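# Close the refrigerator door fully with a mobile arm

## Task

Get the refrigerator door completely closed so that it stays shut without the robot holding it; fail if anything drops a long way, if the door is swung open or closed violently, or if the robot topples or finishes leaning.

## Robot and tools

Robot: TidyBot++, a wheeled base 0.54 m long, 0.50 m wide and 0.38 m tall on four powered casters, carrying one seven-joint arm with a two-finger gripper. The shoulder sits 0.12 m ahead of the base centre at 0.68 m height. Cameras: base_camera (pinhole, 644x364) and wrist_camera (fisheye, 644x476, looks along the hand). A loose object may occasionally get nudged by something else.

Frames: base frame has its origin on the floor below the base centre, x forward, y left, z up. hand_pose is reported in it: the midpoint between finger pads, its z axis running out along the fingers, fingers closing along its y axis. Odometry frame is the base frame at scene start; base_odometry only counts wheel rotation, so slip looks like travel, and it drifts a few cm and degrees over many moves. Heading is positive leftward, -3.142 to 3.142. base_tilt is in degrees, positive when leaning forward or right; about 1 degree fixed bias.

Tool execute_actions: argument actions is a list holding one action or none (empty list just reports state and images). An action may contain base, joints, or both, plus optional speeds; its motions start together. base takes exactly one relative offset from the current base position: translate_m (metres, forward positive, -2 to 2), strafe_m (metres, left positive, -2 to 2) or rotate_rad (radians, counter-clockwise from above positive, -6.3 to 6.3). joints is a set of absolute targets keyed by name, in radians: joint_1_rad (any angle, whole arm about vertical, positive is clockwise from above, opposite to rotate_rad), joint_2_rad shoulder -2.249 to 2.249, joint_3_rad any angle, joint_4_rad elbow -2.579 to 2.579, joint_5_rad any angle, joint_6_rad wrist -2.099 to 2.099, joint_7_rad any angle (hand pointing down: positive is counter-clockwise from above; at 1.57 fingers open left/right), and gripper_pos from 0 (open, about 85 mm gap) to 1 (closed). Any-angle joints go the short way; send steps under half a turn for bigger turns. Done tolerances: ±0.039 for joints 1-4, ±0.056 for 5-7, ±0.03 gripper. speeds caps top speed for that action only: translate_m and strafe_m 0.05 to 0.5 m/s, rotate_rad 0.1 to 1.57 rad/s (top of range is default). Base moves needing over 8.667 s are refused; no action exceeds 15 s. cameras picks images: base_camera, wrist_camera or all; [] gives none. Unknown keys or out-of-range values refuse the whole call. Omitted joints or base may keep pushing toward old targets.

Arm geometry: upper arm 0.42 m, forearm 0.31 m, hand 0.31 m to the hand point. With joint_1_rad 0, joint_3_rad 3.14, joint_5_rad 0 (roughly the start), the arm stays in the vertical plane along base x; angles from vertical (forward positive) are upper = j2, forearm = j2 - j4, hand = j2 - j4 - j6. Reach ahead of the shoulder is the sum of length x sin(angle); height above it is the sum of length x cos(angle). The arm starts folded, hand down, sticking out up to 0.08 m ahead of the base, elbow up to 1.15 m high. A downward hand reaches at most about 0.94 m high, and only near the base.

Tool wait: seconds from 0 to 10; nothing new commanded, returns state and images.
Tool zoom_image: camera (base_camera or wrist_camera) and region [x0, y0, x1, y1] in pixels of its latest full image, at most 504x504.
Tool finished_scene: scene number (1 or 2); irreversible; reports success and gives the next scene's task. Only call it when the door is shut and will stay shut unaided.

Result lines: base_status and joint_status tell how each motion ended. done = reached (for base, wheels turned the commanded amount, even if slipping). off_target = stopped short and may still push. contact_stop or time_out = target dropped, holds in place. A blocked base may say done though short, and keeps pushing until timeout. "joint command not followed" with a "cause:" line means arm targets were withheld (self-collision check); the gripper still moves, and withheld targets may be retried later. on_its_own describes uncommanded motion. motor_effort shows percent of max effort, bracket is peak; readings are noisy. "ARM HIT" means a hard hit of the arm on the base or itself (no check prevents hitting the base). MOTOR HOT warns at 60 °C; at 75 °C an OVER-TEMPERATURE FAULT lets the arm sink and joints show limit_stop_at_motor_heat; resend targets. Torque fault (joints 1-4 above 104.5 N m, 5-7 above 51.3) freezes the arm and gripper 10 s and skips the rest of the call; the base does not stop.

Precision: friction leaves joints slightly off; correct by sending last command + (wanted - read). hand_pose can be 1-2 cm off; trust images. Holding loads makes the arm sag.

Avoid: swinging the door fast (push gently, low speeds), letting anything fall, driving the base while the arm is caught high (above about 0.8 m) which can tip the robot, and hard horizontal pushes on a raised hand that lift wheels; back off or retract the arm to recover a lean.

Each tool is called after "Emit:" by a JSON object that holds its "method" and its "body", one argument or row to a line.

## Session

Emit:
{"method": "execute_actions", "body": {
  "actions": []
}}

Scene clock: 0.00 s.
base_odometry: x=+0.000 y=+0.000 heading=+0.000 (m, m, rad; odometry frame)
base_tilt: forward=+0.1 right=-0.8 (deg)
base_status: not commanded
joint_positions: joint_1_rad=-0.021 joint_2_rad=-0.314 joint_3_rad=+3.146 joint_4_rad=-2.520 joint_5_rad=-0.046 joint_6_rad=-0.857 joint_7_rad=+1.551 gripper_pos=+0.000
joint_status: not commanded
motor_effort: joint_1_rad=+0 joint_2_rad=-3 joint_3_rad=-1 joint_4_rad=+14 joint_5_rad=+1 joint_6_rad=+1 joint_7_rad=+0 (%)
hand_pose: x=+0.2666 y=+0.0149 z=+0.5854 quat_wxyz=(-0.019, +0.999, -0.016, +0.039) (m; base frame)
pictures: base_camera, wrist_camera
Images, in order (width x height): base_camera 644x364, wrist_camera 644x476.

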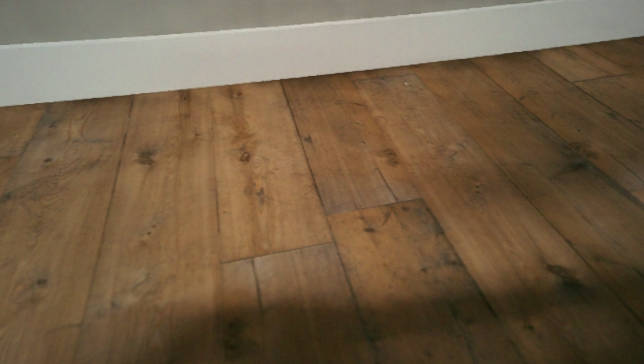

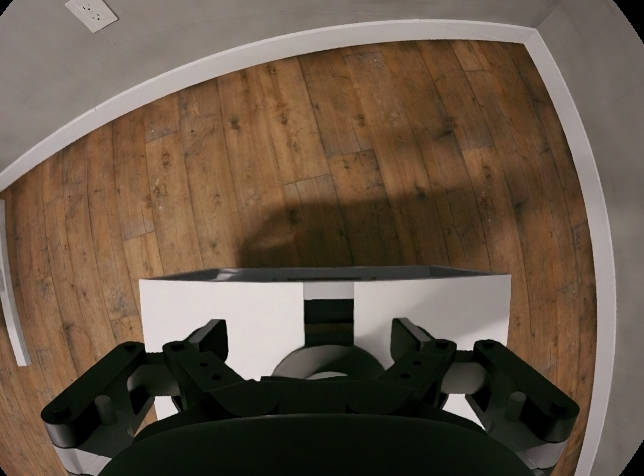

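Emit:
{"method": "execute_actions", "body": {
  "actions": [
    {"base":{"rotate_rad":2.2},"joints":{"joint_6_rad":0.3}}
  ]
}}

Scene clock: 2.97 s.
base_odometry: x=+0.000 y=+0.000 heading=+2.200 (m, m, rad; odometry frame)
base_tilt: forward=+0.2 right=-0.9 (deg)
base_status: done
joint_positions: joint_1_rad=-0.021 joint_2_rad=-0.314 joint_3_rad=+3.146 joint_4_rad=-2.515 joint_5_rad=-0.046 joint_6_rad=+0.304 joint_7_rad=+1.551 gripper_pos=+0.000
joint_status: all done
motor_effort: joint_1_rad=+0(1) joint_2_rad=-7(7) joint_3_rad=-1(0) joint_4_rad=+19(19) joint_5_rad=+1(0) joint_6_rad=+9(9) joint_7_rad=+0(0) (%)
hand_pose: x=+0.5378 y=+0.0039 z=+0.7968 quat_wxyz=(-0.018, +0.812, -0.024, +0.582) (m; base frame)
pictures: base_camera, wrist_camera
Images, in order (width x height): base_camera 644x364, wrist_camera 644x476.

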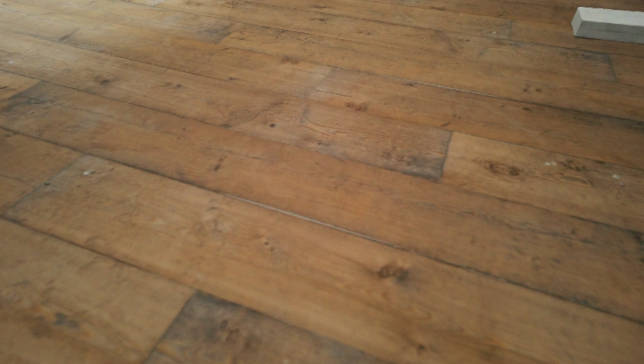

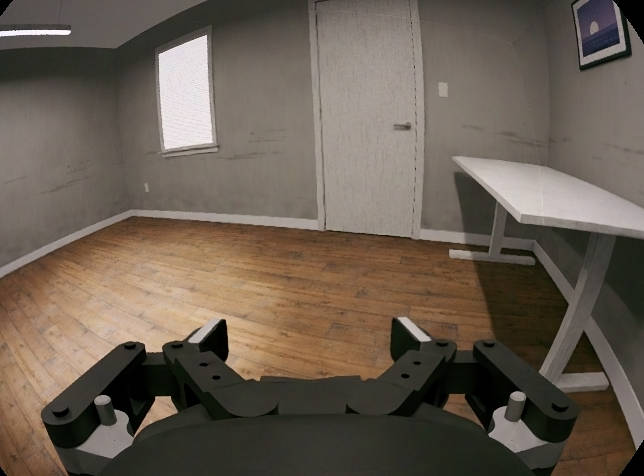

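Emit:
{"method": "execute_actions", "body": {
  "actions": [
    {"base":{"rotate_rad":1.2}}
  ]
}}

Scene clock: 65.50 s.
base_odometry: x=+0.000 y=+0.000 heading=-2.884 (m, m, rad; odometry frame)
base_tilt: forward=+0.2 right=-0.9 (deg)
base_status: done
joint_positions: joint_1_rad=-0.021 joint_2_rad=-0.314 joint_3_rad=+3.146 joint_4_rad=-2.515 joint_5_rad=-0.046 joint_6_rad=+0.304 joint_7_rad=+1.551 gripper_pos=+0.000
joint_status: not commanded
motor_effort: joint_1_rad=+0(1) joint_2_rad=-7(7) joint_3_rad=-2(0) joint_4_rad=+19(19) joint_5_rad=+1(2) joint_6_rad=+9(9) joint_7_rad=+0(0) (%)
hand_pose: x=+0.5378 y=+0.0039 z=+0.7968 quat_wxyz=(-0.018, +0.812, -0.023, +0.582) (m; base frame)
pictures: base_camera, wrist_camera
Images, in order (width x height): base_camera 644x364, wrist_camera 644x476.

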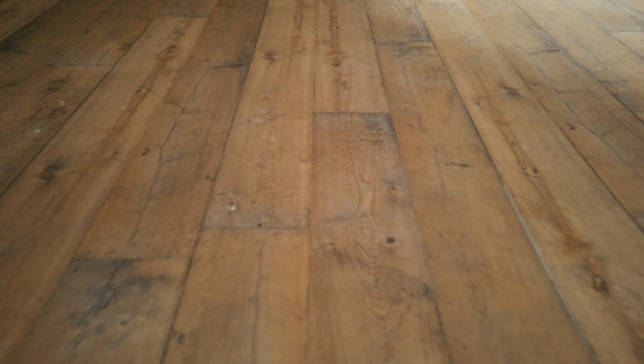

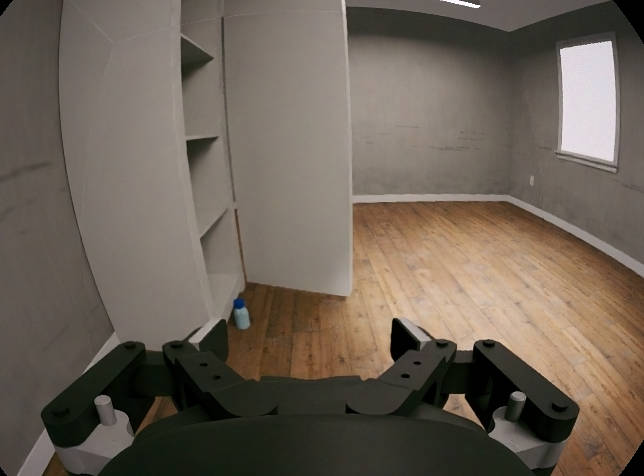

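Emit:
{"method": "execute_actions", "body": {
  "actions": [
    {"base":{"translate_m":1.0},"joints":{"joint_1_rad":-0.6,"joint_2_rad":0.5,"joint_4_rad":-1.9,"joint_5_rad":0,"joint_6_rad":-0.74}}
  ]
}}

Scene clock: 70.30 s.
base_odometry: x=-0.967 y=-0.256 heading=-2.884 (m, m, rad; odometry frame)
base_tilt: forward=+0.1 right=-0.8 (deg)
base_status: done
joint_positions: joint_1_rad=-0.584 joint_2_rad=+0.490 joint_3_rad=+3.146 joint_4_rad=-1.908 joint_5_rad=-0.040 joint_6_rad=-0.720 joint_7_rad=+1.551 gripper_pos=+0.000
joint_status: all done
motor_effort: joint_1_rad=+0(2) joint_2_rad=-26(28) joint_3_rad=-2(3) joint_4_rad=+11(20) joint_5_rad=+1(0) joint_6_rad=+1(10) joint_7_rad=+0(0) (%)
hand_pose: x=+0.4639 y=+0.2372 z=+0.5107 quat_wxyz=(-0.016, +0.965, +0.262, +0.008) (m; base frame)
pictures: base_camera, wrist_camera
Images, in order (width x height): base_camera 644x364, wrist_camera 644x476.

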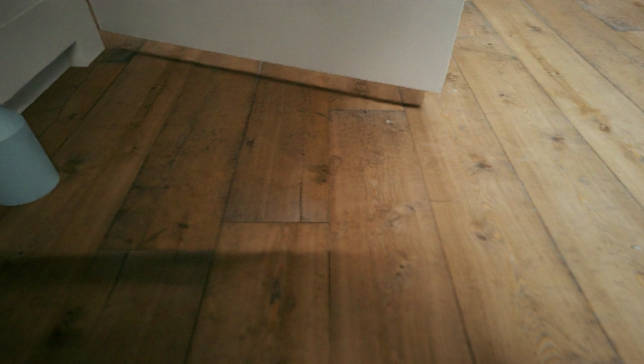

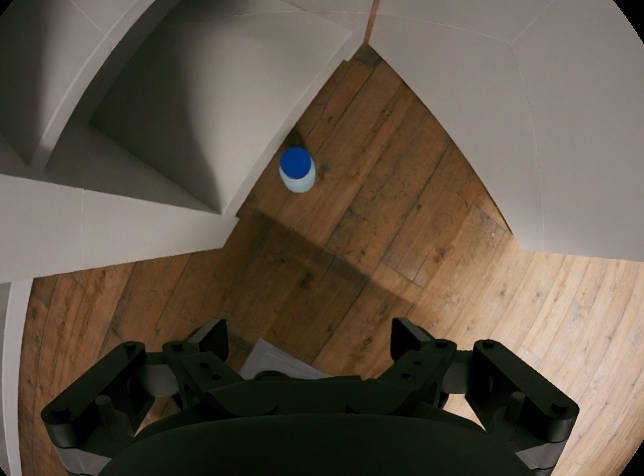

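Emit:
{"method": "execute_actions", "body": {
  "actions": [
    {"base":{"translate_m":0.15},"joints":{"joint_1_rad":-0.7,"joint_2_rad":1.0,"joint_4_rad":-1.8,"joint_6_rad":-0.3,"joint_7_rad":2.33}}
  ],
  "cameras": []
}}

Emit:
{"method": "execute_actions", "body": {
  "actions": [
    {"joints":{"joint_1_rad":-0.8,"joint_2_rad":1.17,"joint_4_rad":-1.63,"joint_6_rad":-0.25}}
  ]
}}

Scene clock: 73.73 s.
base_odometry: x=-1.112 y=-0.294 heading=-2.883 (m, m, rad; odometry frame)
base_tilt: forward=+0.0 right=-0.9 (deg)
base_status: done
joint_positions: joint_1_rad=-0.683 joint_2_rad=+0.992 joint_3_rad=+3.146 joint_4_rad=-1.814 joint_5_rad=-0.040 joint_6_rad=-0.322 joint_7_rad=+2.309 gripper_pos=+0.000
joint_status: all done
motor_effort: joint_1_rad=+0(2) joint_2_rad=-34(35) joint_3_rad=-2(4) joint_4_rad=+5(12) joint_5_rad=+1(1) joint_6_rad=+0(1) joint_7_rad=+0(0) (%)
hand_pose: x=+0.4744 y=+0.2928 z=+0.3041 quat_wxyz=(-0.005, +0.771, +0.637, +0.007) (m; base frame)
pictures: none
No camera images: the call's "cameras" was empty. Leave "cameras" out to get every camera's image.

Scene clock: 74.87 s.
base_odometry: x=-1.112 y=-0.294 heading=-2.883 (m, m, rad; odometry frame)
base_tilt: forward=+0.1 right=-0.9 (deg)
base_status: not commanded
joint_positions: joint_1_rad=-0.790 joint_2_rad=+1.164 joint_3_rad=+3.146 joint_4_rad=-1.640 joint_5_rad=-0.040 joint_6_rad=-0.270 joint_7_rad=+2.309 gripper_pos=+0.000
joint_status: all done
motor_effort: joint_1_rad=+0(1) joint_2_rad=-37(40) joint_3_rad=-2(2) joint_4_rad=+5(6) joint_5_rad=+1(1) joint_6_rad=+1(2) joint_7_rad=+0(0) (%)
hand_pose: x=+0.4775 y=+0.3648 z=+0.2410 quat_wxyz=(-0.005, +0.735, +0.677, +0.033) (m; base frame)
pictures: base_camera, wrist_camera
Images, in order (width x height): base_camera 644x364, wrist_camera 644x476.

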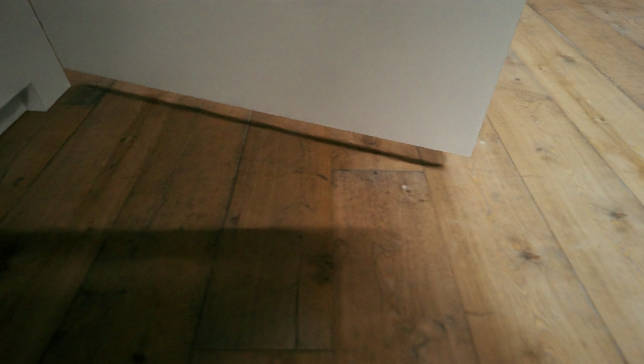

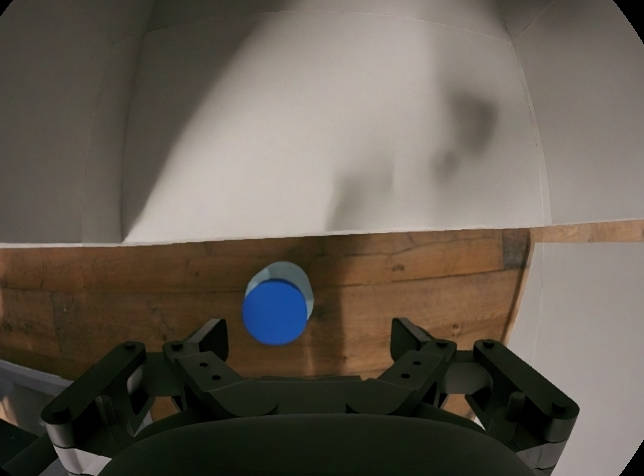

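Emit:
{"method": "execute_actions", "body": {
  "actions": [
    {"base":{"translate_m":-0.025},"joints":{"joint_2_rad":1.35,"joint_4_rad":-1.51,"joint_6_rad":-0.2}}
  ],
  "cameras": []
}}

Emit:
{"method": "execute_actions", "body": {
  "actions": [
    {"joints":{"joint_2_rad":1.525,"joint_4_rad":-1.385,"joint_6_rad":-0.14}}
  ]
}}

Emit:
{"method": "execute_actions", "body": {
  "actions": [
    {"joints":{"gripper_pos":1}}
  ]
}}

Scene clock: 77.33 s.
base_odometry: x=-1.088 y=-0.288 heading=-2.883 (m, m, rad; odometry frame)
base_tilt: forward=+0.2 right=-0.9 (deg)
base_status: done
joint_positions: joint_1_rad=-0.798 joint_2_rad=+1.350 joint_3_rad=+3.146 joint_4_rad=-1.523 joint_5_rad=-0.040 joint_6_rad=-0.223 joint_7_rad=+2.309 gripper_pos=+0.000
joint_status: all done
motor_effort: joint_1_rad=+0(3) joint_2_rad=-38(40) joint_3_rad=-2(3) joint_4_rad=+4(6) joint_5_rad=+1(1) joint_6_rad=+1(2) joint_7_rad=+0(0) (%)
hand_pose: x=+0.4732 y=+0.3652 z=+0.1600 quat_wxyz=(-0.004, +0.733, +0.680, +0.023) (m; base frame)
pictures: none
No camera images: the call's "cameras" was empty. Leave "cameras" out to get every camera's image.

Scene clock: 78.63 s.
base_odometry: x=-1.088 y=-0.288 heading=-2.883 (m, m, rad; odometry frame)
base_tilt: forward=+0.1 right=-0.9 (deg)
base_status: not commanded
joint_positions: joint_1_rad=-0.798 joint_2_rad=+1.508 joint_3_rad=+3.146 joint_4_rad=-1.397 joint_5_rad=-0.040 joint_6_rad=-0.160 joint_7_rad=+2.309 gripper_pos=+0.000
joint_status: all done
motor_effort: joint_1_rad=+0(2) joint_2_rad=-35(40) joint_3_rad=-2(4) joint_4_rad=+3(6) joint_5_rad=+1(1) joint_6_rad=+2(3) joint_7_rad=+0(0) (%)
hand_pose: x=+0.4800 y=+0.3712 z=+0.0924 quat_wxyz=(-0.003, +0.733, +0.680, +0.038) (m; base frame)
pictures: base_camera, wrist_camera
Images, in order (width x height): base_camera 644x364, wrist_camera 644x476.

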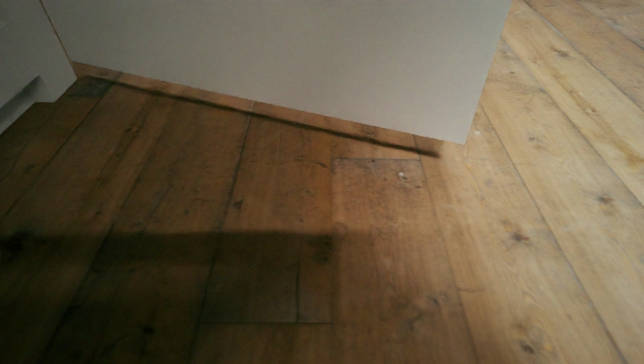

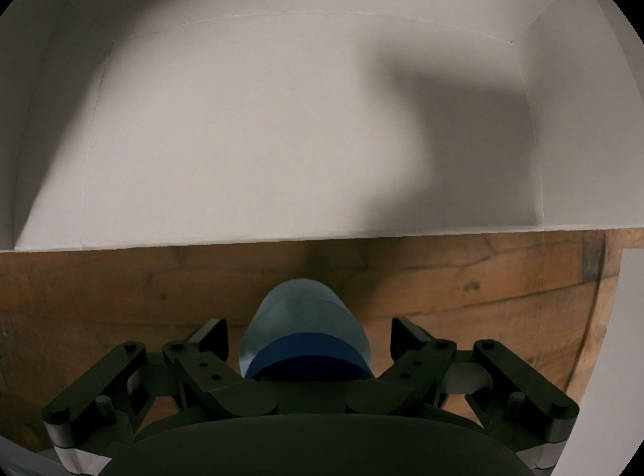

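Scene clock: 79.83 s.
base_odometry: x=-1.088 y=-0.288 heading=-2.883 (m, m, rad; odometry frame)
base_tilt: forward=+0.0 right=-1.0 (deg)
base_status: not commanded
joint_positions: joint_1_rad=-0.798 joint_2_rad=+1.529 joint_3_rad=+3.145 joint_4_rad=-1.386 joint_5_rad=-0.040 joint_6_rad=-0.151 joint_7_rad=+2.309 gripper_pos=+0.999
joint_status: all done
motor_effort: joint_1_rad=+0(3) joint_2_rad=-38(41) joint_3_rad=-2(3) joint_4_rad=+3(7) joint_5_rad=+1(2) joint_6_rad=+2(7) joint_7_rad=+0(0) (%)
hand_pose: x=+0.4773 y=+0.3687 z=+0.0824 quat_wxyz=(-0.003, +0.732, +0.680, +0.037) (m; base frame)
pictures: base_camera, wrist_camera
Images, in order (width x height): base_camera 644x364, wrist_camera 644x476.

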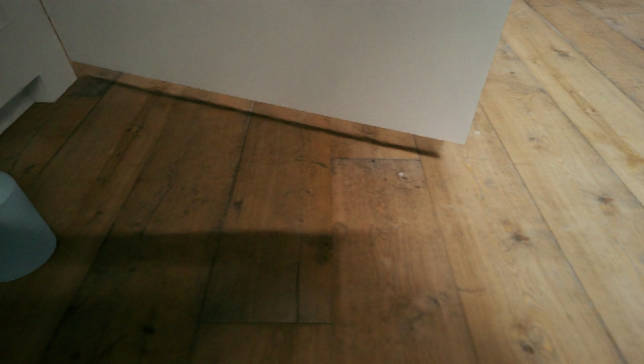

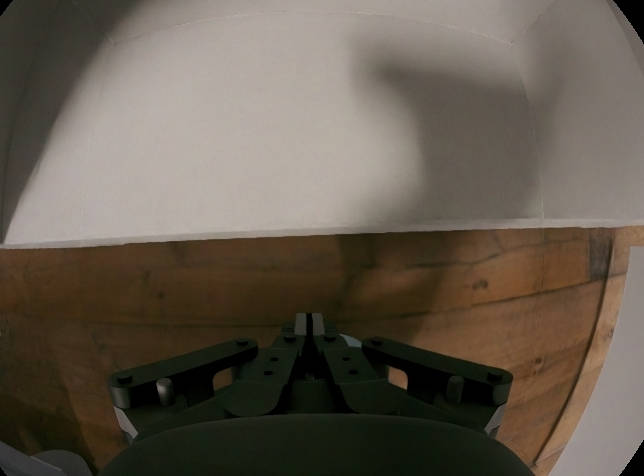

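Squirted out toward -y. Open, raise a bit, shift.

Emit:
{"method": "execute_actions", "body": {
  "actions": [
    {"joints":{"gripper_pos":0,"joint_2_rad":1.46,"joint_4_rad":-1.44}}
  ],
  "cameras": []
}}

Emit:
{"method": "execute_actions", "body": {
  "actions": [
    {"base":{"strafe_m":-0.05}}
  ]
}}

Scene clock: 81.70 s.
base_odometry: x=-1.088 y=-0.288 heading=-2.883 (m, m, rad; odometry frame)
base_tilt: forward=+0.2 right=-0.9 (deg)
base_status: not commanded
joint_positions: joint_1_rad=-0.798 joint_2_rad=+1.468 joint_3_rad=+3.145 joint_4_rad=-1.433 joint_5_rad=-0.040 joint_6_rad=-0.151 joint_7_rad=+2.309 gripper_pos=+0.000
joint_status: all done
motor_effort: joint_1_rad=+0(0) joint_2_rad=-38(39) joint_3_rad=-2(2) joint_4_rad=+3(3) joint_5_rad=+1(1) joint_6_rad=+1(2) joint_7_rad=+0(0) (%)
hand_pose: x=+0.4823 y=+0.3738 z=+0.1095 quat_wxyz=(-0.003, +0.732, +0.680, +0.045) (m; base frame)
pictures: none
No camera images: the call's "cameras" was empty. Leave "cameras" out to get every camera's image.

Scene clock: 82.67 s.
base_odometry: x=-1.101 y=-0.239 heading=-2.883 (m, m, rad; odometry frame)
base_tilt: forward=+0.1 right=-0.9 (deg)
base_status: done
joint_positions: joint_1_rad=-0.795 joint_2_rad=+1.468 joint_3_rad=+3.145 joint_4_rad=-1.434 joint_5_rad=-0.040 joint_6_rad=-0.151 joint_7_rad=+2.309 gripper_pos=+0.000
joint_status: not commanded
motor_effort: joint_1_rad=+0(3) joint_2_rad=-38(39) joint_3_rad=-2(3) joint_4_rad=+3(5) joint_5_rad=+1(1) joint_6_rad=+1(2) joint_7_rad=+0(0) (%)
hand_pose: x=+0.4829 y=+0.3721 z=+0.1094 quat_wxyz=(-0.003, +0.733, +0.679, +0.044) (m; base frame)
pictures: base_camera, wrist_camera
Images, in order (width x height): base_camera 644x364, wrist_camera 644x476.

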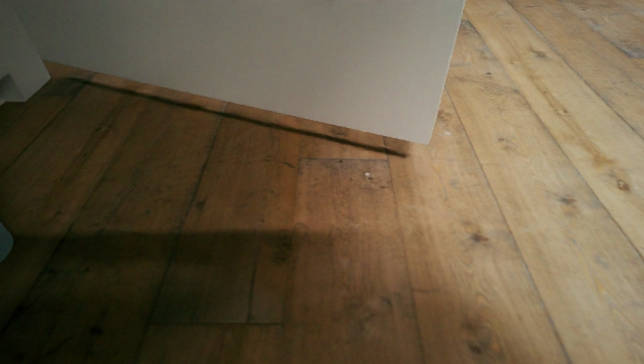

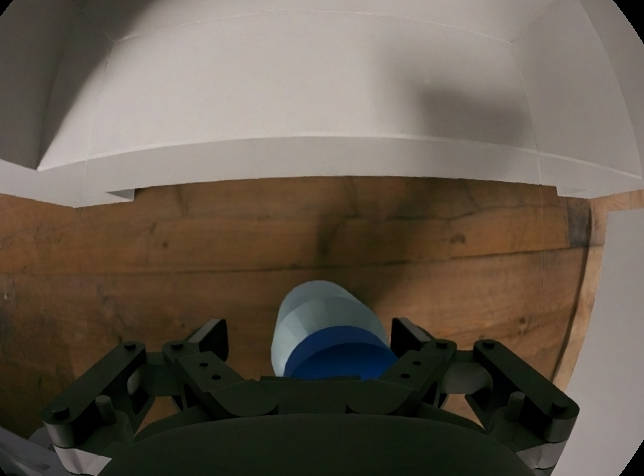

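Emit:
{"method": "execute_actions", "body": {
  "actions": [
    {"base":{"strafe_m":-0.018},"joints":{"joint_1_rad":-0.77,"joint_2_rad":1.43,"joint_4_rad":-1.46}}
  ]
}}

Emit:
{"method": "execute_actions", "body": {
  "actions": [
    {"joints":{"gripper_pos":1}}
  ]
}}

Scene clock: 83.83 s.
base_odometry: x=-1.106 y=-0.222 heading=-2.883 (m, m, rad; odometry frame)
base_tilt: forward=+0.1 right=-0.9 (deg)
base_status: done
joint_positions: joint_1_rad=-0.774 joint_2_rad=+1.443 joint_3_rad=+3.146 joint_4_rad=-1.453 joint_5_rad=-0.040 joint_6_rad=-0.151 joint_7_rad=+2.309 gripper_pos=+0.000
joint_status: all done
motor_effort: joint_1_rad=+0(2) joint_2_rad=-38(39) joint_3_rad=-2(4) joint_4_rad=+3(4) joint_5_rad=+1(1) joint_6_rad=+1(2) joint_7_rad=+0(0) (%)
hand_pose: x=+0.4926 y=+0.3660 z=+0.1204 quat_wxyz=(-0.003, +0.740, +0.671, +0.047) (m; base frame)
pictures: base_camera, wrist_camera
Images, in order (width x height): base_camera 644x364, wrist_camera 644x476.

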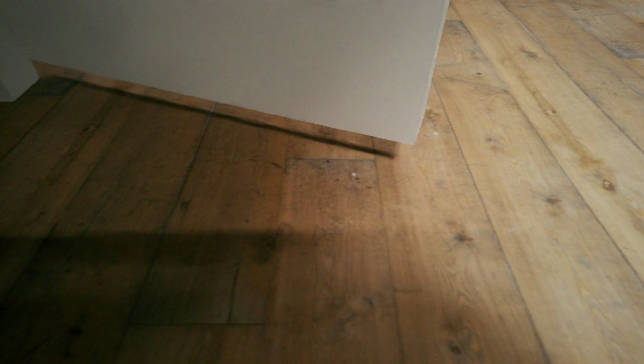

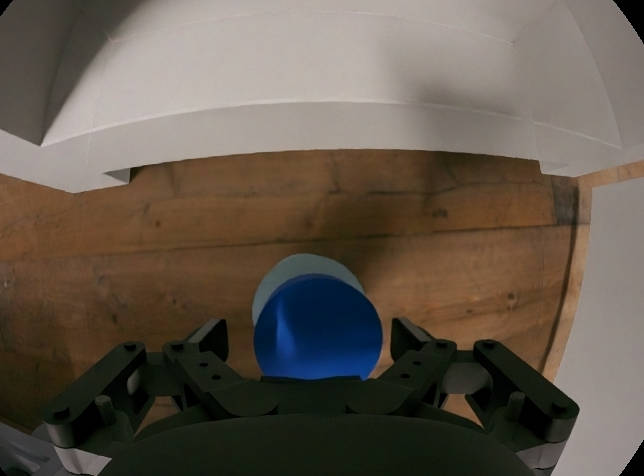

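Scene clock: 84.93 s.
base_odometry: x=-1.106 y=-0.222 heading=-2.883 (m, m, rad; odometry frame)
base_tilt: forward=+0.1 right=-1.0 (deg)
base_status: not commanded
joint_positions: joint_1_rad=-0.774 joint_2_rad=+1.441 joint_3_rad=+3.146 joint_4_rad=-1.454 joint_5_rad=-0.040 joint_6_rad=-0.151 joint_7_rad=+2.309 gripper_pos=+0.421
joint_status: gripper_pos off_target (ended at +0.421, target +1.000)
motor_effort: joint_1_rad=+0(2) joint_2_rad=-39(42) joint_3_rad=-2(4) joint_4_rad=+3(7) joint_5_rad=+1(1) joint_6_rad=+1(4) joint_7_rad=+0(0) (%)
hand_pose: x=+0.4930 y=+0.3665 z=+0.1214 quat_wxyz=(-0.003, +0.740, +0.671, +0.048) (m; base frame)
pictures: base_camera, wrist_camera
Images, in order (width x height): base_camera 644x364, wrist_camera 644x476.

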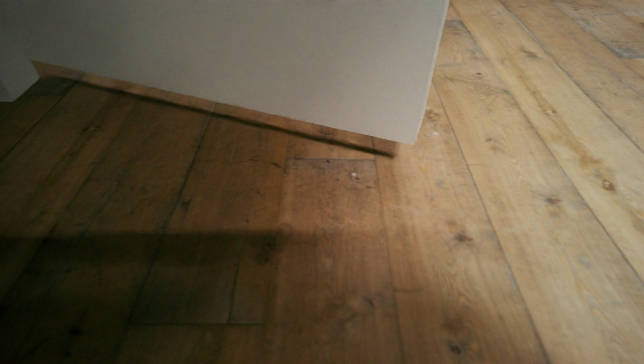

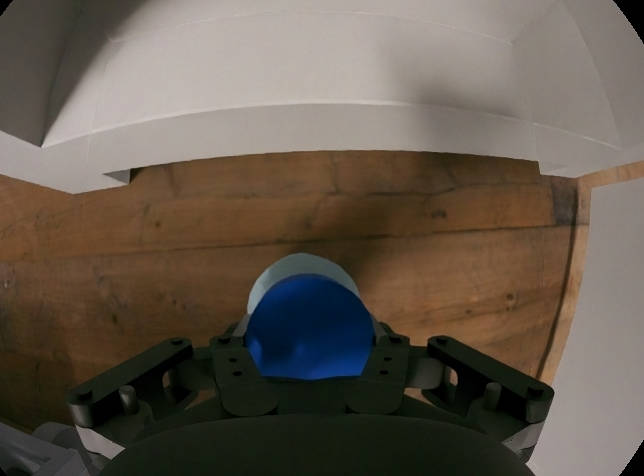

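Emit:
{"method": "execute_actions", "body": {
  "actions": [
    {"base":{"strafe_m":-0.5},"joints":{"joint_2_rad":1.36}}
  ]
}}

Emit:
{"method": "execute_actions", "body": {
  "actions": [
    {"joints":{"joint_1_rad":1.4}}
  ],
  "cameras": []
}}

Emit:
{"method": "execute_actions", "body": {
  "actions": [
    {"joints":{"joint_2_rad":1.44}}
  ],
  "cameras": []
}}

Emit:
{"method": "execute_actions", "body": {
  "actions": [
    {"joints":{"gripper_pos":0}}
  ],
  "cameras": []
}}

Emit:
{"method": "execute_actions", "body": {
  "actions": [
    {"joints":{"joint_2_rad":1.1,"joint_4_rad":-1.7}}
  ]
}}

Emit:
{"method": "execute_actions", "body": {
  "actions": [
    {"base":{"translate_m":0.85},"joints":{"joint_1_rad":0,"joint_2_rad":0.2,"joint_4_rad":-2.2,"joint_6_rad":0.5,"joint_7_rad":1.57,"gripper_pos":1}}
  ],
  "cameras": []
}}

Emit:
{"method": "execute_actions", "body": {
  "actions": [
    {"joints":{"joint_1_rad":-1.2}}
  ]
}}

Scene clock: 89.10 s.
base_odometry: x=-1.234 y=+0.262 heading=-2.883 (m, m, rad; odometry frame)
base_tilt: forward=+0.2 right=-1.0 (deg)
base_status: done
joint_positions: joint_1_rad=-0.768 joint_2_rad=+1.382 joint_3_rad=+3.146 joint_4_rad=-1.463 joint_5_rad=-0.040 joint_6_rad=-0.151 joint_7_rad=+2.309 gripper_pos=+0.421
joint_status: all done
motor_effort: joint_1_rad=-1(4) joint_2_rad=-43(44) joint_3_rad=-3(4) joint_4_rad=+6(8) joint_5_rad=+1(1) joint_6_rad=+3(3) joint_7_rad=+0(0) (%)
hand_pose: x=+0.5144 y=+0.3829 z=+0.1520 quat_wxyz=(-0.004, +0.741, +0.668, +0.073) (m; base frame)
pictures: base_camera, wrist_camera
Images, in order (width x height): base_camera 644x364, wrist_camera 644x476.

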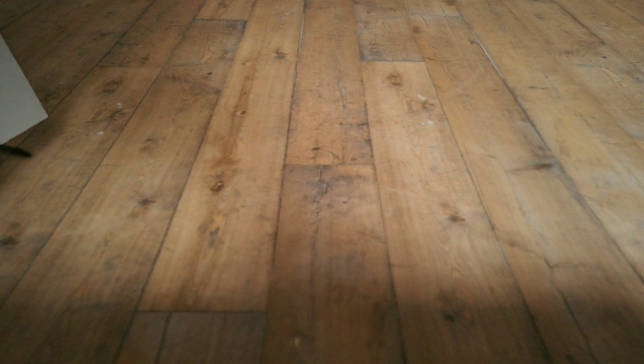

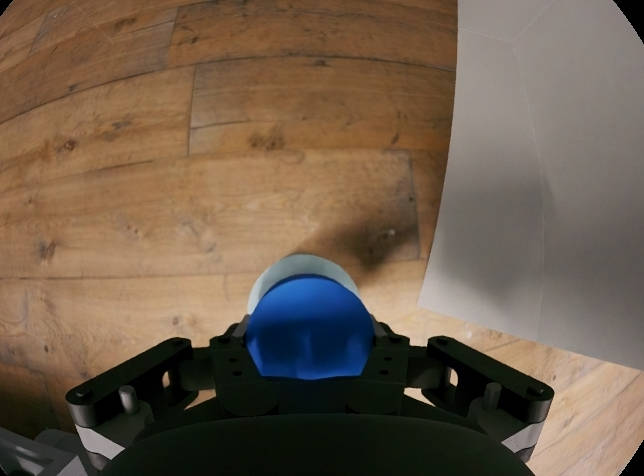

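Scene clock: 92.33 s.
base_odometry: x=-1.234 y=+0.262 heading=-2.883 (m, m, rad; odometry frame)
base_tilt: forward=+0.2 right=-0.8 (deg)
base_status: not commanded
joint_positions: joint_1_rad=+1.392 joint_2_rad=+1.382 joint_3_rad=+3.146 joint_4_rad=-1.463 joint_5_rad=-0.040 joint_6_rad=-0.151 joint_7_rad=+2.309 gripper_pos=+0.421
joint_status: all done
motor_effort: joint_1_rad=+0(3) joint_2_rad=-42(43) joint_3_rad=-2(5) joint_4_rad=+6(6) joint_5_rad=+1(1) joint_6_rad=+2(3) joint_7_rad=+0(0) (%)
hand_pose: x=+0.2175 y=-0.5416 z=+0.1520 quat_wxyz=(+0.062, +0.938, -0.339, +0.037) (m; base frame)
pictures: none
No camera images: the call's "cameras" was empty. Leave "cameras" out to get every camera's image.

Scene clock: 93.40 s.
base_odometry: x=-1.234 y=+0.262 heading=-2.883 (m, m, rad; odometry frame)
base_tilt: forward=+0.1 right=-0.9 (deg)
base_status: not commanded
joint_positions: joint_1_rad=+1.392 joint_2_rad=+1.440 joint_3_rad=+3.146 joint_4_rad=-1.463 joint_5_rad=-0.040 joint_6_rad=-0.151 joint_7_rad=+2.309 gripper_pos=+0.421
joint_status: all done
motor_effort: joint_1_rad=+0(2) joint_2_rad=-34(43) joint_3_rad=-2(4) joint_4_rad=+2(6) joint_5_rad=+1(2) joint_6_rad=+1(3) joint_7_rad=+0(0) (%)
hand_pose: x=+0.2118 y=-0.5106 z=+0.1213 quat_wxyz=(+0.038, +0.940, -0.340, +0.023) (m; base frame)
pictures: none
No camera images: the call's "cameras" was empty. Leave "cameras" out to get every camera's image.

Scene clock: 94.50 s.
base_odometry: x=-1.234 y=+0.262 heading=-2.883 (m, m, rad; odometry frame)
base_tilt: forward=+0.1 right=-0.9 (deg)
base_status: not commanded
joint_positions: joint_1_rad=+1.392 joint_2_rad=+1.442 joint_3_rad=+3.146 joint_4_rad=-1.463 joint_5_rad=-0.040 joint_6_rad=-0.151 joint_7_rad=+2.309 gripper_pos=+0.000
joint_status: all done
motor_effort: joint_1_rad=+0(1) joint_2_rad=-38(41) joint_3_rad=-3(3) joint_4_rad=+3(5) joint_5_rad=+1(1) joint_6_rad=+1(2) joint_7_rad=+0(0) (%)
hand_pose: x=+0.2117 y=-0.5096 z=+0.1203 quat_wxyz=(+0.037, +0.940, -0.340, +0.022) (m; base frame)
pictures: none
No camera images: the call's "cameras" was empty. Leave "cameras" out to get every camera's image.

Scene clock: 96.03 s.
base_odometry: x=-1.234 y=+0.262 heading=-2.883 (m, m, rad; odometry frame)
base_tilt: forward=+0.1 right=-0.8 (deg)
base_status: not commanded
joint_positions: joint_1_rad=+1.392 joint_2_rad=+1.103 joint_3_rad=+3.146 joint_4_rad=-1.687 joint_5_rad=-0.040 joint_6_rad=-0.151 joint_7_rad=+2.309 gripper_pos=+0.000
joint_status: all done
motor_effort: joint_1_rad=+0(0) joint_2_rad=-37(40) joint_3_rad=-2(2) joint_4_rad=+6(6) joint_5_rad=+1(1) joint_6_rad=+2(3) joint_7_rad=+0(0) (%)
hand_pose: x=+0.2167 y=-0.5371 z=+0.2713 quat_wxyz=(+0.086, +0.936, -0.338, +0.051) (m; base frame)
pictures: base_camera, wrist_camera
Images, in order (width x height): base_camera 644x364, wrist_camera 644x476.

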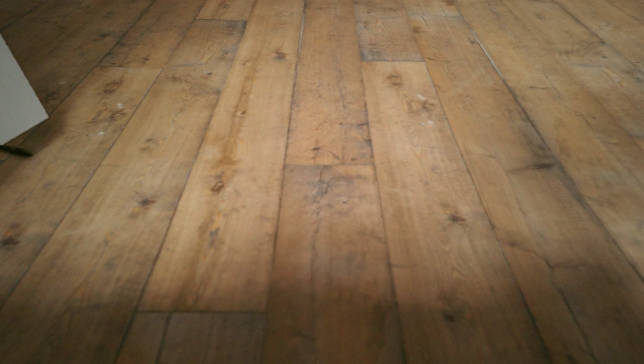

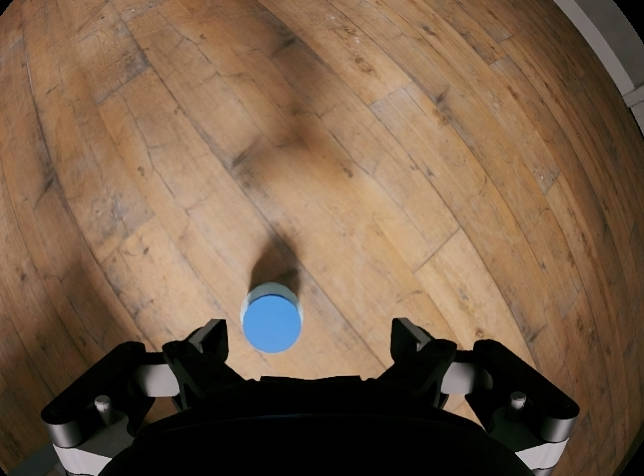

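Scene clock: 99.17 s.
base_odometry: x=-2.056 y=+0.045 heading=-2.883 (m, m, rad; odometry frame)
base_tilt: forward=+0.2 right=-0.9 (deg)
base_status: done
joint_positions: joint_1_rad=+0.015 joint_2_rad=+0.216 joint_3_rad=+3.144 joint_4_rad=-2.186 joint_5_rad=-0.040 joint_6_rad=+0.481 joint_7_rad=+1.594 gripper_pos=+0.999
joint_status: all done
motor_effort: joint_1_rad=+0(5) joint_2_rad=-22(39) joint_3_rad=-1(5) joint_4_rad=+16(16) joint_5_rad=+1(1) joint_6_rad=+9(9) joint_7_rad=+0(0) (%)
hand_pose: x=+0.7131 y=-0.0149 z=+0.7536 quat_wxyz=(+0.009, +0.819, -0.017, +0.573) (m; base frame)
pictures: none
No camera images: the call's "cameras" was empty. Leave "cameras" out to get every camera's image.

Scene clock: 101.63 s.
base_odometry: x=-2.056 y=+0.045 heading=-2.883 (m, m, rad; odometry frame)
base_tilt: forward=+0.1 right=-1.0 (deg)
base_status: not commanded
joint_positions: joint_1_rad=-1.185 joint_2_rad=+0.216 joint_3_rad=+3.144 joint_4_rad=-2.186 joint_5_rad=-0.040 joint_6_rad=+0.481 joint_7_rad=+1.594 gripper_pos=+0.999
joint_status: all done
motor_effort: joint_1_rad=+0(1) joint_2_rad=-22(23) joint_3_rad=-2(3) joint_4_rad=+17(17) joint_5_rad=+1(2) joint_6_rad=+9(9) joint_7_rad=+0(0) (%)
hand_pose: x=+0.3481 y=+0.5483 z=+0.7536 quat_wxyz=(-0.316, +0.686, +0.448, +0.478) (m; base frame)
pictures: base_camera, wrist_camera
Images, in order (width x height): base_camera 644x364, wrist_camera 644x476.

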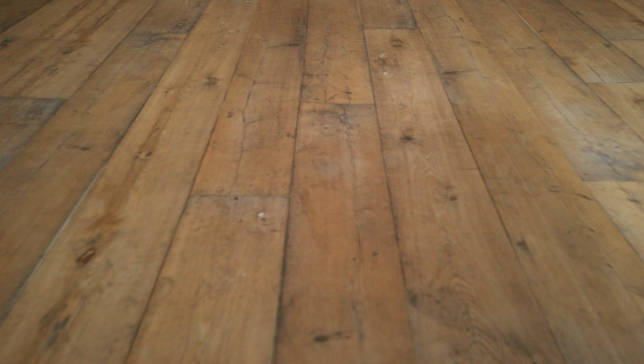

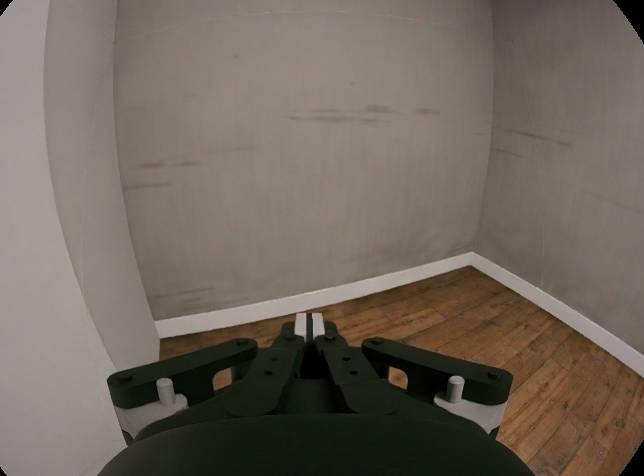

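Emit:
{"method": "execute_actions", "body": {
  "actions": [
    {"base":{"translate_m":-0.4},"joints":{"joint_1_rad":-1.65},"speeds":{"translate_m":0.1}}
  ]
}}

Emit:
{"method": "execute_actions", "body": {
  "actions": [
    {"base":{"strafe_m":0.24},"speeds":{"strafe_m":0.07}}
  ]
}}

Scene clock: 106.80 s.
base_odometry: x=-1.669 y=+0.147 heading=-2.883 (m, m, rad; odometry frame)
base_tilt: forward=+0.1 right=-0.9 (deg)
base_status: done
joint_positions: joint_1_rad=-1.640 joint_2_rad=+0.215 joint_3_rad=+3.154 joint_4_rad=-2.189 joint_5_rad=-0.040 joint_6_rad=+0.481 joint_7_rad=+1.593 gripper_pos=+0.999
joint_status: all done
motor_effort: joint_1_rad=+0(6) joint_2_rad=-22(23) joint_3_rad=-3(7) joint_4_rad=+17(18) joint_5_rad=+1(4) joint_6_rad=+9(10) joint_7_rad=+0(0) (%)
hand_pose: x=+0.0889 y=+0.5928 z=+0.7528 quat_wxyz=(-0.413, +0.570, +0.590, +0.396) (m; base frame)
pictures: base_camera, wrist_camera
Images, in order (width x height): base_camera 644x364, wrist_camera 644x476.

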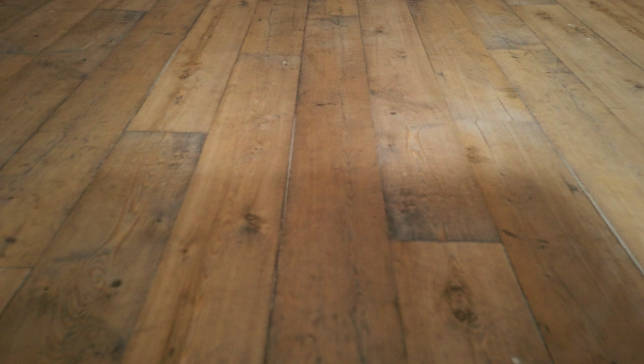

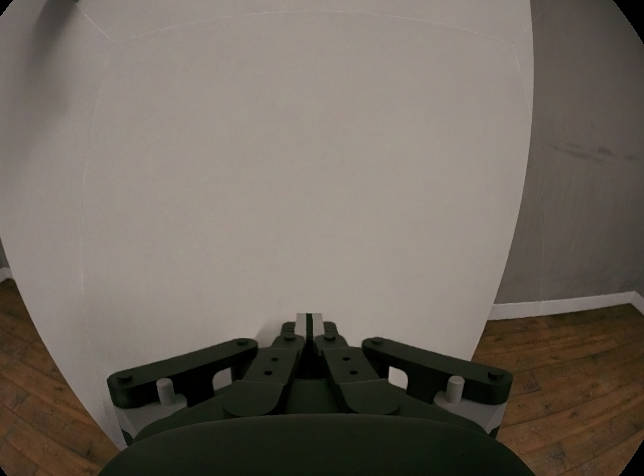

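Scene clock: 110.73 s.
base_odometry: x=-1.607 y=-0.085 heading=-2.883 (m, m, rad; odometry frame)
base_tilt: forward=+0.1 right=-1.0 (deg)
base_status: done
joint_positions: joint_1_rad=-1.640 joint_2_rad=+0.210 joint_3_rad=+3.154 joint_4_rad=-2.197 joint_5_rad=-0.040 joint_6_rad=+0.481 joint_7_rad=+1.593 gripper_pos=+0.999
joint_status: not commanded
motor_effort: joint_1_rad=+0(2) joint_2_rad=-22(24) joint_3_rad=-1(2) joint_4_rad=+16(22) joint_5_rad=+1(2) joint_6_rad=+9(11) joint_7_rad=+0(0) (%)
hand_pose: x=+0.0891 y=+0.5896 z=+0.7517 quat_wxyz=(-0.412, +0.570, +0.590, +0.396) (m; base frame)
pictures: base_camera, wrist_camera
Images, in order (width x height): base_camera 644x364, wrist_camera 644x476.

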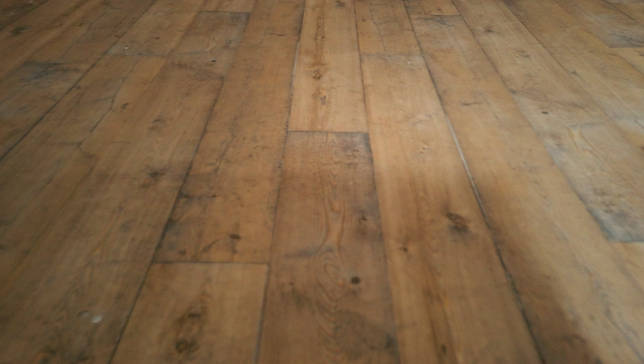

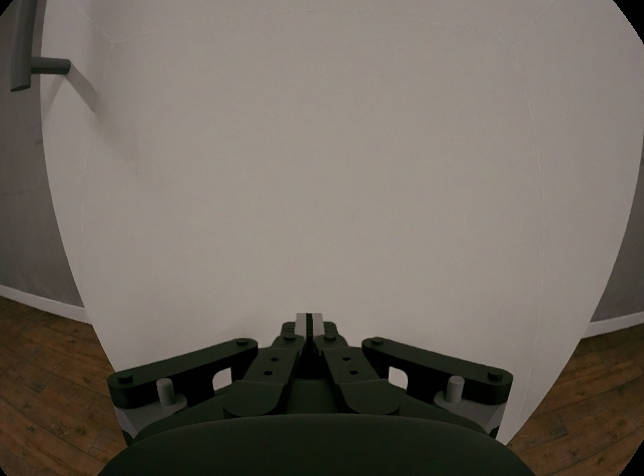

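Emit:
{"method": "execute_actions", "body": {
  "actions": [
    {"base":{"strafe_m":0.1},"speeds":{"strafe_m":0.05}}
  ]
}}

Scene clock: 126.17 s.
base_odometry: x=-1.582 y=-0.181 heading=-2.883 (m, m, rad; odometry frame)
base_tilt: forward=+0.1 right=-0.9 (deg)
base_status: done
joint_positions: joint_1_rad=-1.640 joint_2_rad=+0.159 joint_3_rad=+3.151 joint_4_rad=-2.254 joint_5_rad=-0.038 joint_6_rad=+0.481 joint_7_rad=+1.593 gripper_pos=+0.999
joint_status: not commanded
motor_effort: joint_1_rad=+1(2) joint_2_rad=-20(23) joint_3_rad=-1(0) joint_4_rad=+20(33) joint_5_rad=+1(0) joint_6_rad=+11(13) joint_7_rad=+0(0) (%)
hand_pose: x=+0.0889 y=+0.5665 z=+0.7527 quat_wxyz=(-0.411, +0.571, +0.593, +0.393) (m; base frame)
pictures: base_camera, wrist_camera
Images, in order (width x height): base_camera 644x364, wrist_camera 644x476.

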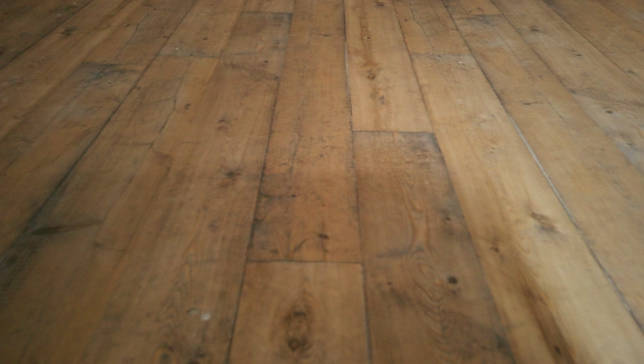

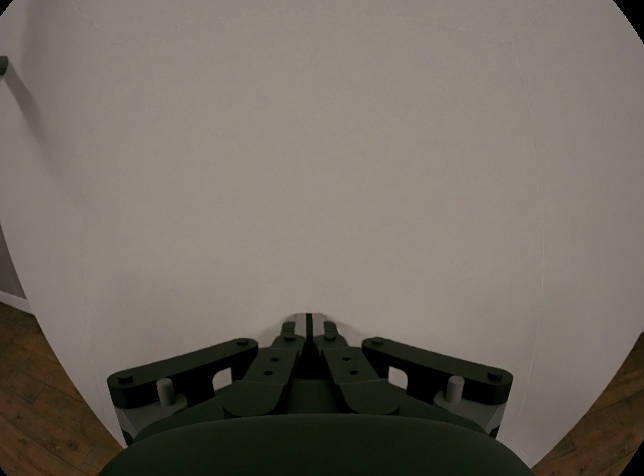

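Emit:
{"method": "execute_actions", "body": {
  "actions": [
    {"base":{"strafe_m":-0.1}}
  ]
}}

Emit:
{"method": "finished_scene", "body": {
  "scene": 1
}}

Scene clock: 127.93 s.
base_odometry: x=-1.607 y=-0.085 heading=-2.883 (m, m, rad; odometry frame)
base_tilt: forward=+0.1 right=-1.0 (deg)
base_status: done
joint_positions: joint_1_rad=-1.640 joint_2_rad=+0.199 joint_3_rad=+3.151 joint_4_rad=-2.199 joint_5_rad=-0.038 joint_6_rad=+0.481 joint_7_rad=+1.593 gripper_pos=+0.999
joint_status: not commanded
motor_effort: joint_1_rad=+0(1) joint_2_rad=-21(24) joint_3_rad=-1(2) joint_4_rad=+17(32) joint_5_rad=+1(2) joint_6_rad=+9(12) joint_7_rad=+0(0) (%)
hand_pose: x=+0.0875 y=+0.5881 z=+0.7574 quat_wxyz=(-0.415, +0.567, +0.589, +0.398) (m; base frame)
pictures: base_camera, wrist_camera
Images, in order (width x height): base_camera 644x364, wrist_camera 644x476.

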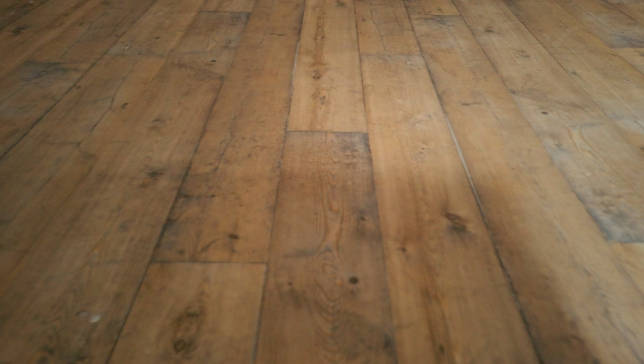

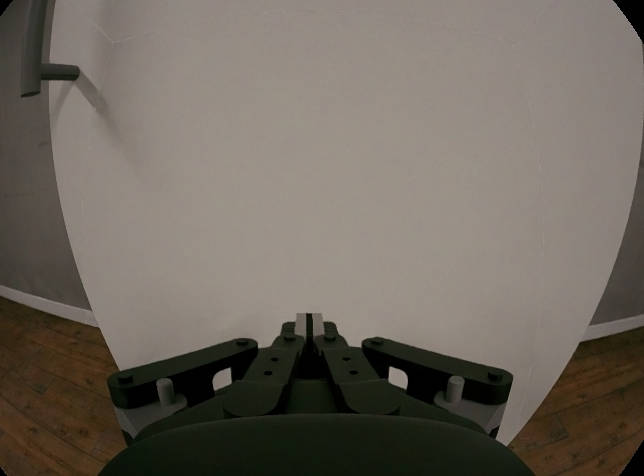

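The scene is finished: the task was done.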